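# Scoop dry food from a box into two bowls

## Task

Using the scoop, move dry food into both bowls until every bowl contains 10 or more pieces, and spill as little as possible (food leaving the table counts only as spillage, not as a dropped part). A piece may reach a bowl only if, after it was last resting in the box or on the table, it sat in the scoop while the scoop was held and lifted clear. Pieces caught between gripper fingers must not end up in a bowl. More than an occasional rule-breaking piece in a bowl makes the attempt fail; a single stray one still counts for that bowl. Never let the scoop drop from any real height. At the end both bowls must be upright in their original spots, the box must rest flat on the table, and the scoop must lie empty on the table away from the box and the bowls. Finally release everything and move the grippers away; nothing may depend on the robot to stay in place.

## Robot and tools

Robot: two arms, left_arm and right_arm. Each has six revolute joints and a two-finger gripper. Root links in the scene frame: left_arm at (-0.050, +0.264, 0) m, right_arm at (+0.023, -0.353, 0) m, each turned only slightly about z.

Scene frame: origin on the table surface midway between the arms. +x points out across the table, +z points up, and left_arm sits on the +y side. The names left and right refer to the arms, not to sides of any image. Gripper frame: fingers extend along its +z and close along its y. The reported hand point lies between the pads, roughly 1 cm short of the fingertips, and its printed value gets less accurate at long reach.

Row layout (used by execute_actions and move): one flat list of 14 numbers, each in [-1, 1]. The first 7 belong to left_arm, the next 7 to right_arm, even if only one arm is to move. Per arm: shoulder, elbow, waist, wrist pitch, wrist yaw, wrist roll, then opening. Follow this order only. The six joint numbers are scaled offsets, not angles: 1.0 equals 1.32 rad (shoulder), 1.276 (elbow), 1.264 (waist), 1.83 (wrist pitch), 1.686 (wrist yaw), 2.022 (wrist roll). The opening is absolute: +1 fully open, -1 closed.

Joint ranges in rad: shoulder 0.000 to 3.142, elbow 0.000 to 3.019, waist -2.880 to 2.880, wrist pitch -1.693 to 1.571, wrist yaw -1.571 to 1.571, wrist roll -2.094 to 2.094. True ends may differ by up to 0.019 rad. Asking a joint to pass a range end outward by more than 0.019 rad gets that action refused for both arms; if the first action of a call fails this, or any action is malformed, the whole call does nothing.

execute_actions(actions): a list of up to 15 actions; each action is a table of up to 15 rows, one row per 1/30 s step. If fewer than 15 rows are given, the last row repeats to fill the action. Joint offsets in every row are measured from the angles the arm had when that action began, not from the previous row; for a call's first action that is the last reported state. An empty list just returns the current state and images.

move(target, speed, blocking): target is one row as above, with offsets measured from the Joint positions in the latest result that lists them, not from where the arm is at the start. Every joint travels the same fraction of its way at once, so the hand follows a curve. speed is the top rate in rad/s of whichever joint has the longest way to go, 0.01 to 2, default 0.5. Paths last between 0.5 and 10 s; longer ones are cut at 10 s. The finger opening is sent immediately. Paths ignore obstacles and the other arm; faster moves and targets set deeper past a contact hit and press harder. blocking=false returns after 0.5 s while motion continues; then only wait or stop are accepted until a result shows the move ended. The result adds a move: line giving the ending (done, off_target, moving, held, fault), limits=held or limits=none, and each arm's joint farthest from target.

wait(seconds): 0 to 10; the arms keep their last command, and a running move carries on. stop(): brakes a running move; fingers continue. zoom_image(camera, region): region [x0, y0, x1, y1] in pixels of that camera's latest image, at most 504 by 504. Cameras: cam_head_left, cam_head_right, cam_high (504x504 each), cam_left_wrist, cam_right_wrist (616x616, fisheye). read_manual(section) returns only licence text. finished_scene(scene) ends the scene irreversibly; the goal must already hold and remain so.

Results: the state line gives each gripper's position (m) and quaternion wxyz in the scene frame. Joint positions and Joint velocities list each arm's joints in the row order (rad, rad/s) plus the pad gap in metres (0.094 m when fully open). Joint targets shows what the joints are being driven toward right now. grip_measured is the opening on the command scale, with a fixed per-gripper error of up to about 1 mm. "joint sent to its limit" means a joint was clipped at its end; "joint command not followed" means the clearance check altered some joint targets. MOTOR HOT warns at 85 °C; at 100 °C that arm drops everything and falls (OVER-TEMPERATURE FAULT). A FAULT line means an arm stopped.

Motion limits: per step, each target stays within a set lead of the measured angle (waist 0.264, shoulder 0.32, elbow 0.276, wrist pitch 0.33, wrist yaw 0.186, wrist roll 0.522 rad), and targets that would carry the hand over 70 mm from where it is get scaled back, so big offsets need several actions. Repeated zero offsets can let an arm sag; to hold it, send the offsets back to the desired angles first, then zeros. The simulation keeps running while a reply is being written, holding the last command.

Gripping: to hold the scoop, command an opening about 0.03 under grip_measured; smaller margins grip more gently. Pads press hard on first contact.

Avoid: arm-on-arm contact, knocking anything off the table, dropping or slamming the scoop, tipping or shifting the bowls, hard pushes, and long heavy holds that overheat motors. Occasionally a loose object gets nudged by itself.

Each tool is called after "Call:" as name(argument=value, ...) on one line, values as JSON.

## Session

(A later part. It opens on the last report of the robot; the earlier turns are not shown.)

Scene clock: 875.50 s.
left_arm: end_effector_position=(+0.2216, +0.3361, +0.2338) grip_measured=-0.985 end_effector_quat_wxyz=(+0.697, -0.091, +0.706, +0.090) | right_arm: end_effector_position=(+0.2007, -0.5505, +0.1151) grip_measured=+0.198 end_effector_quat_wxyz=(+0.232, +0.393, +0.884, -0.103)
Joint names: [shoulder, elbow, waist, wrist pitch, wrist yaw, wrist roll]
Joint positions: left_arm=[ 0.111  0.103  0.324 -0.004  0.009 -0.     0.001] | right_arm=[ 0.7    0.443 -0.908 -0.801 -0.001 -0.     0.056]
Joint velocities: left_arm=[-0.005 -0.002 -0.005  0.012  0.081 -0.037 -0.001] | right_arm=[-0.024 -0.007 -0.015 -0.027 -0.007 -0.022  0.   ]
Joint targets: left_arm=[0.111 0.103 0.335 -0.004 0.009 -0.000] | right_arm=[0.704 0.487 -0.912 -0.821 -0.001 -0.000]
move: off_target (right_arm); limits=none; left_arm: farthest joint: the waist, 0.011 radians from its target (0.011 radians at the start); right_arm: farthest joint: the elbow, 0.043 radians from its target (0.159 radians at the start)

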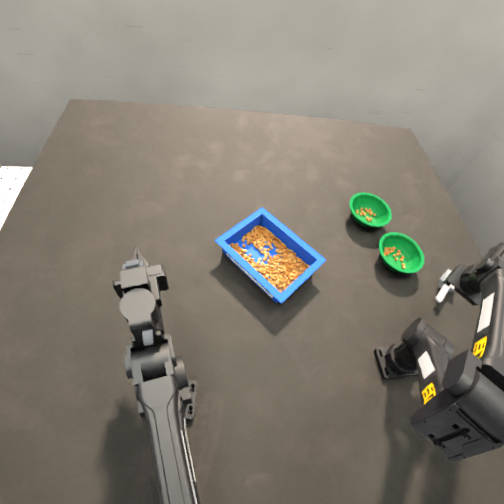

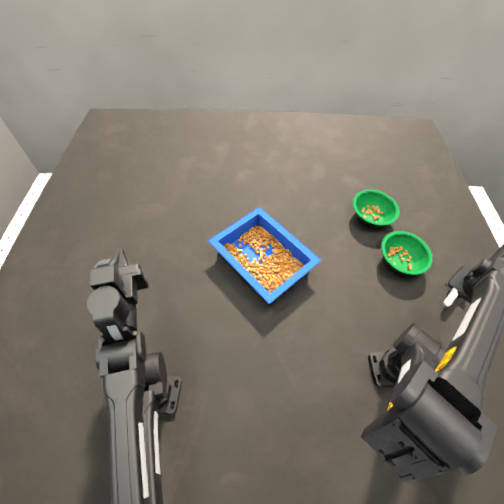

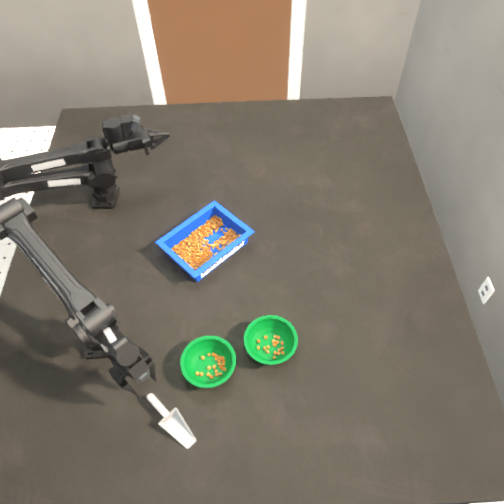

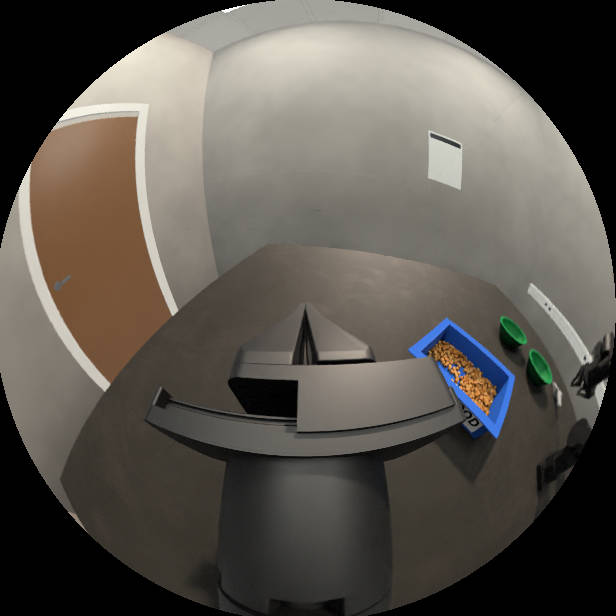

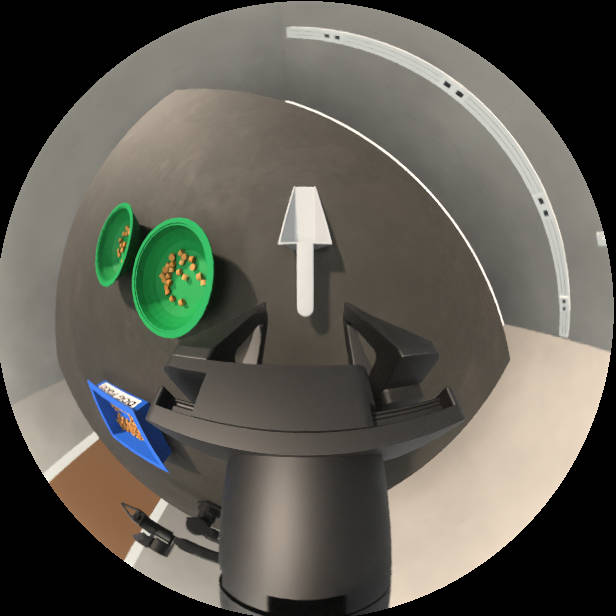

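Call:
move(target=[0,0,0.009,0,0,0,-1,-0.27,0.0,-0.003,0.1,0,0,0.2], speed=0.8)

Call:
zoom_image(camera="cam_high", region=[120, 290, 320, 470])

Scene clock: 891.33 s.
left_arm: end_effector_position=(+0.2216, +0.3361, +0.2338) grip_measured=-0.985 end_effector_quat_wxyz=(+0.697, -0.091, +0.706, +0.090) | right_arm: end_effector_position=(+0.2088, -0.5595, +0.2342) grip_measured=+0.198 end_effector_quat_wxyz=(+0.451, +0.353, +0.795, -0.201)
Joint names: [shoulder, elbow, waist, wrist pitch, wrist yaw, wrist roll]
Joint positions: left_arm=[ 0.111  0.103  0.324 -0.004  0.009 -0.     0.001] | right_arm=[ 0.338  0.443 -0.908 -0.643 -0.001 -0.     0.056]
Joint velocities: left_arm=[-0.015 -0.007 -0.015  0.002 -0.022 -0.022 -0.   ] | right_arm=[-0.005 -0.012 -0.015 -0.007 -0.037  0.007 -0.   ]
Joint targets: left_arm=[0.111 0.103 0.335 -0.004 0.009 -0.000] | right_arm=[0.344 0.443 -0.912 -0.618 -0.001 -0.000]
move: off_target (right_arm); limits=none; left_arm: farthest joint: the waist, 0.011 radians from its target (0.011 radians at the start); right_arm: farthest joint: the wrist pitch, 0.025 radians from its target (0.183 radians at the start)

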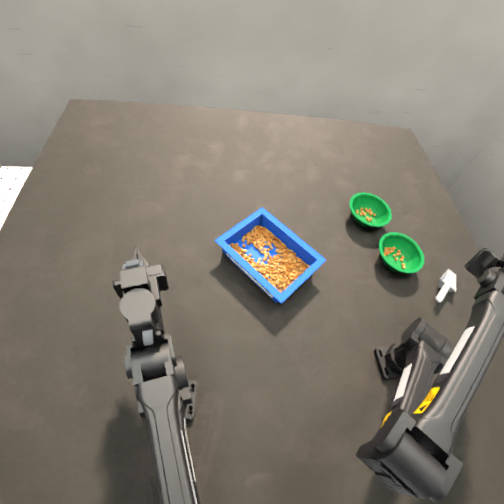

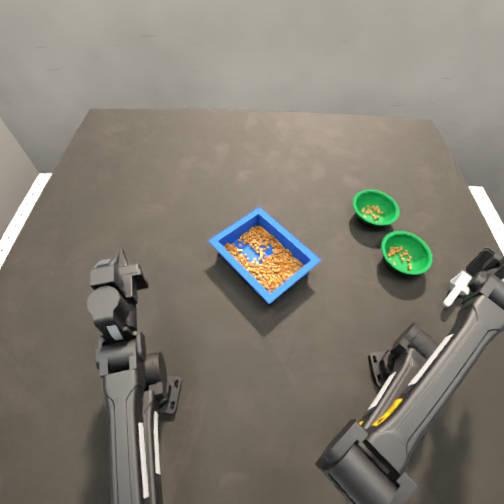

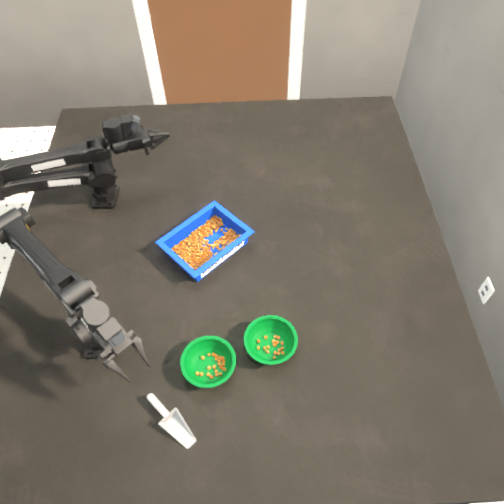

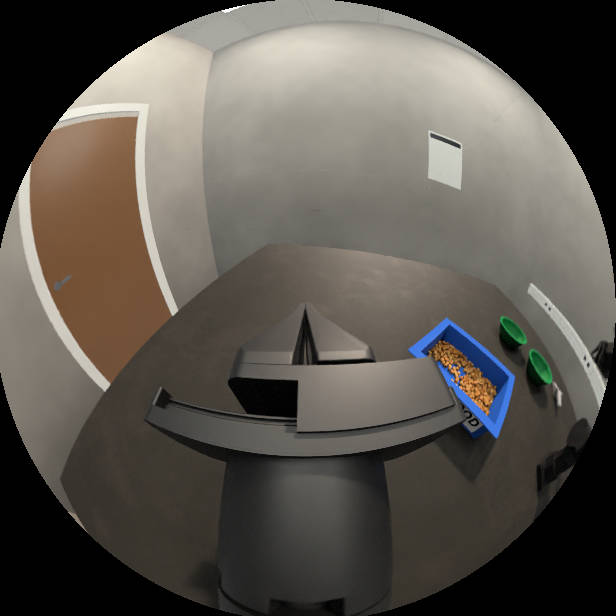

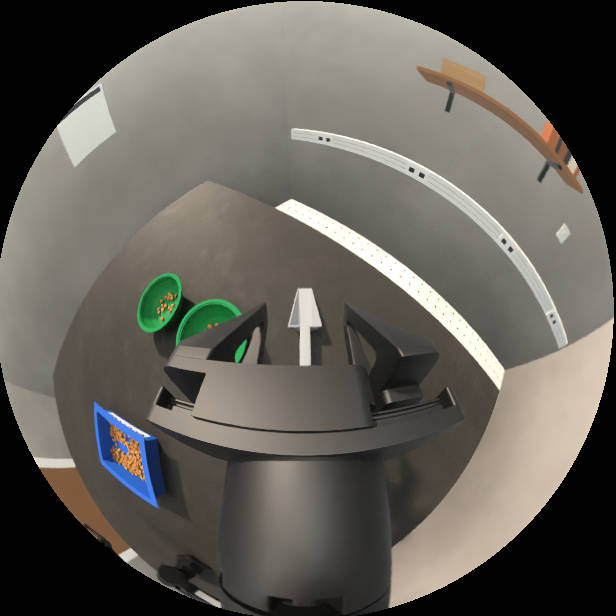

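Region (120, 290, 320, 470) of cam_high's 504x504 image, scaled by 2.520, with more detail than that image has; it fills the top 454 rows of this view, and the rest is white.

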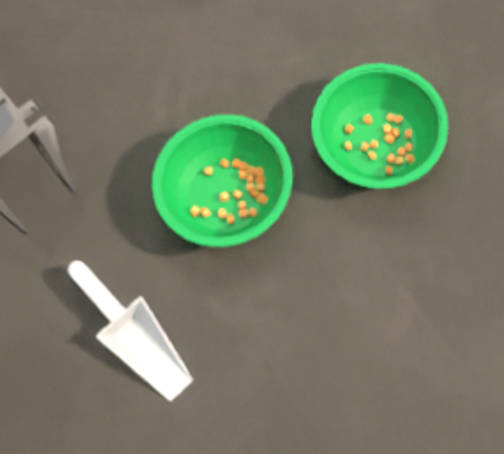

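Both bowls are upright with more than 10 pieces each. The scoop is lying empty on the table, clear of the box and bowls, and the arms are out of the way, so I'm ending the scene.

Call:
finished_scene(scene=2)

The scene is finished: the task was done.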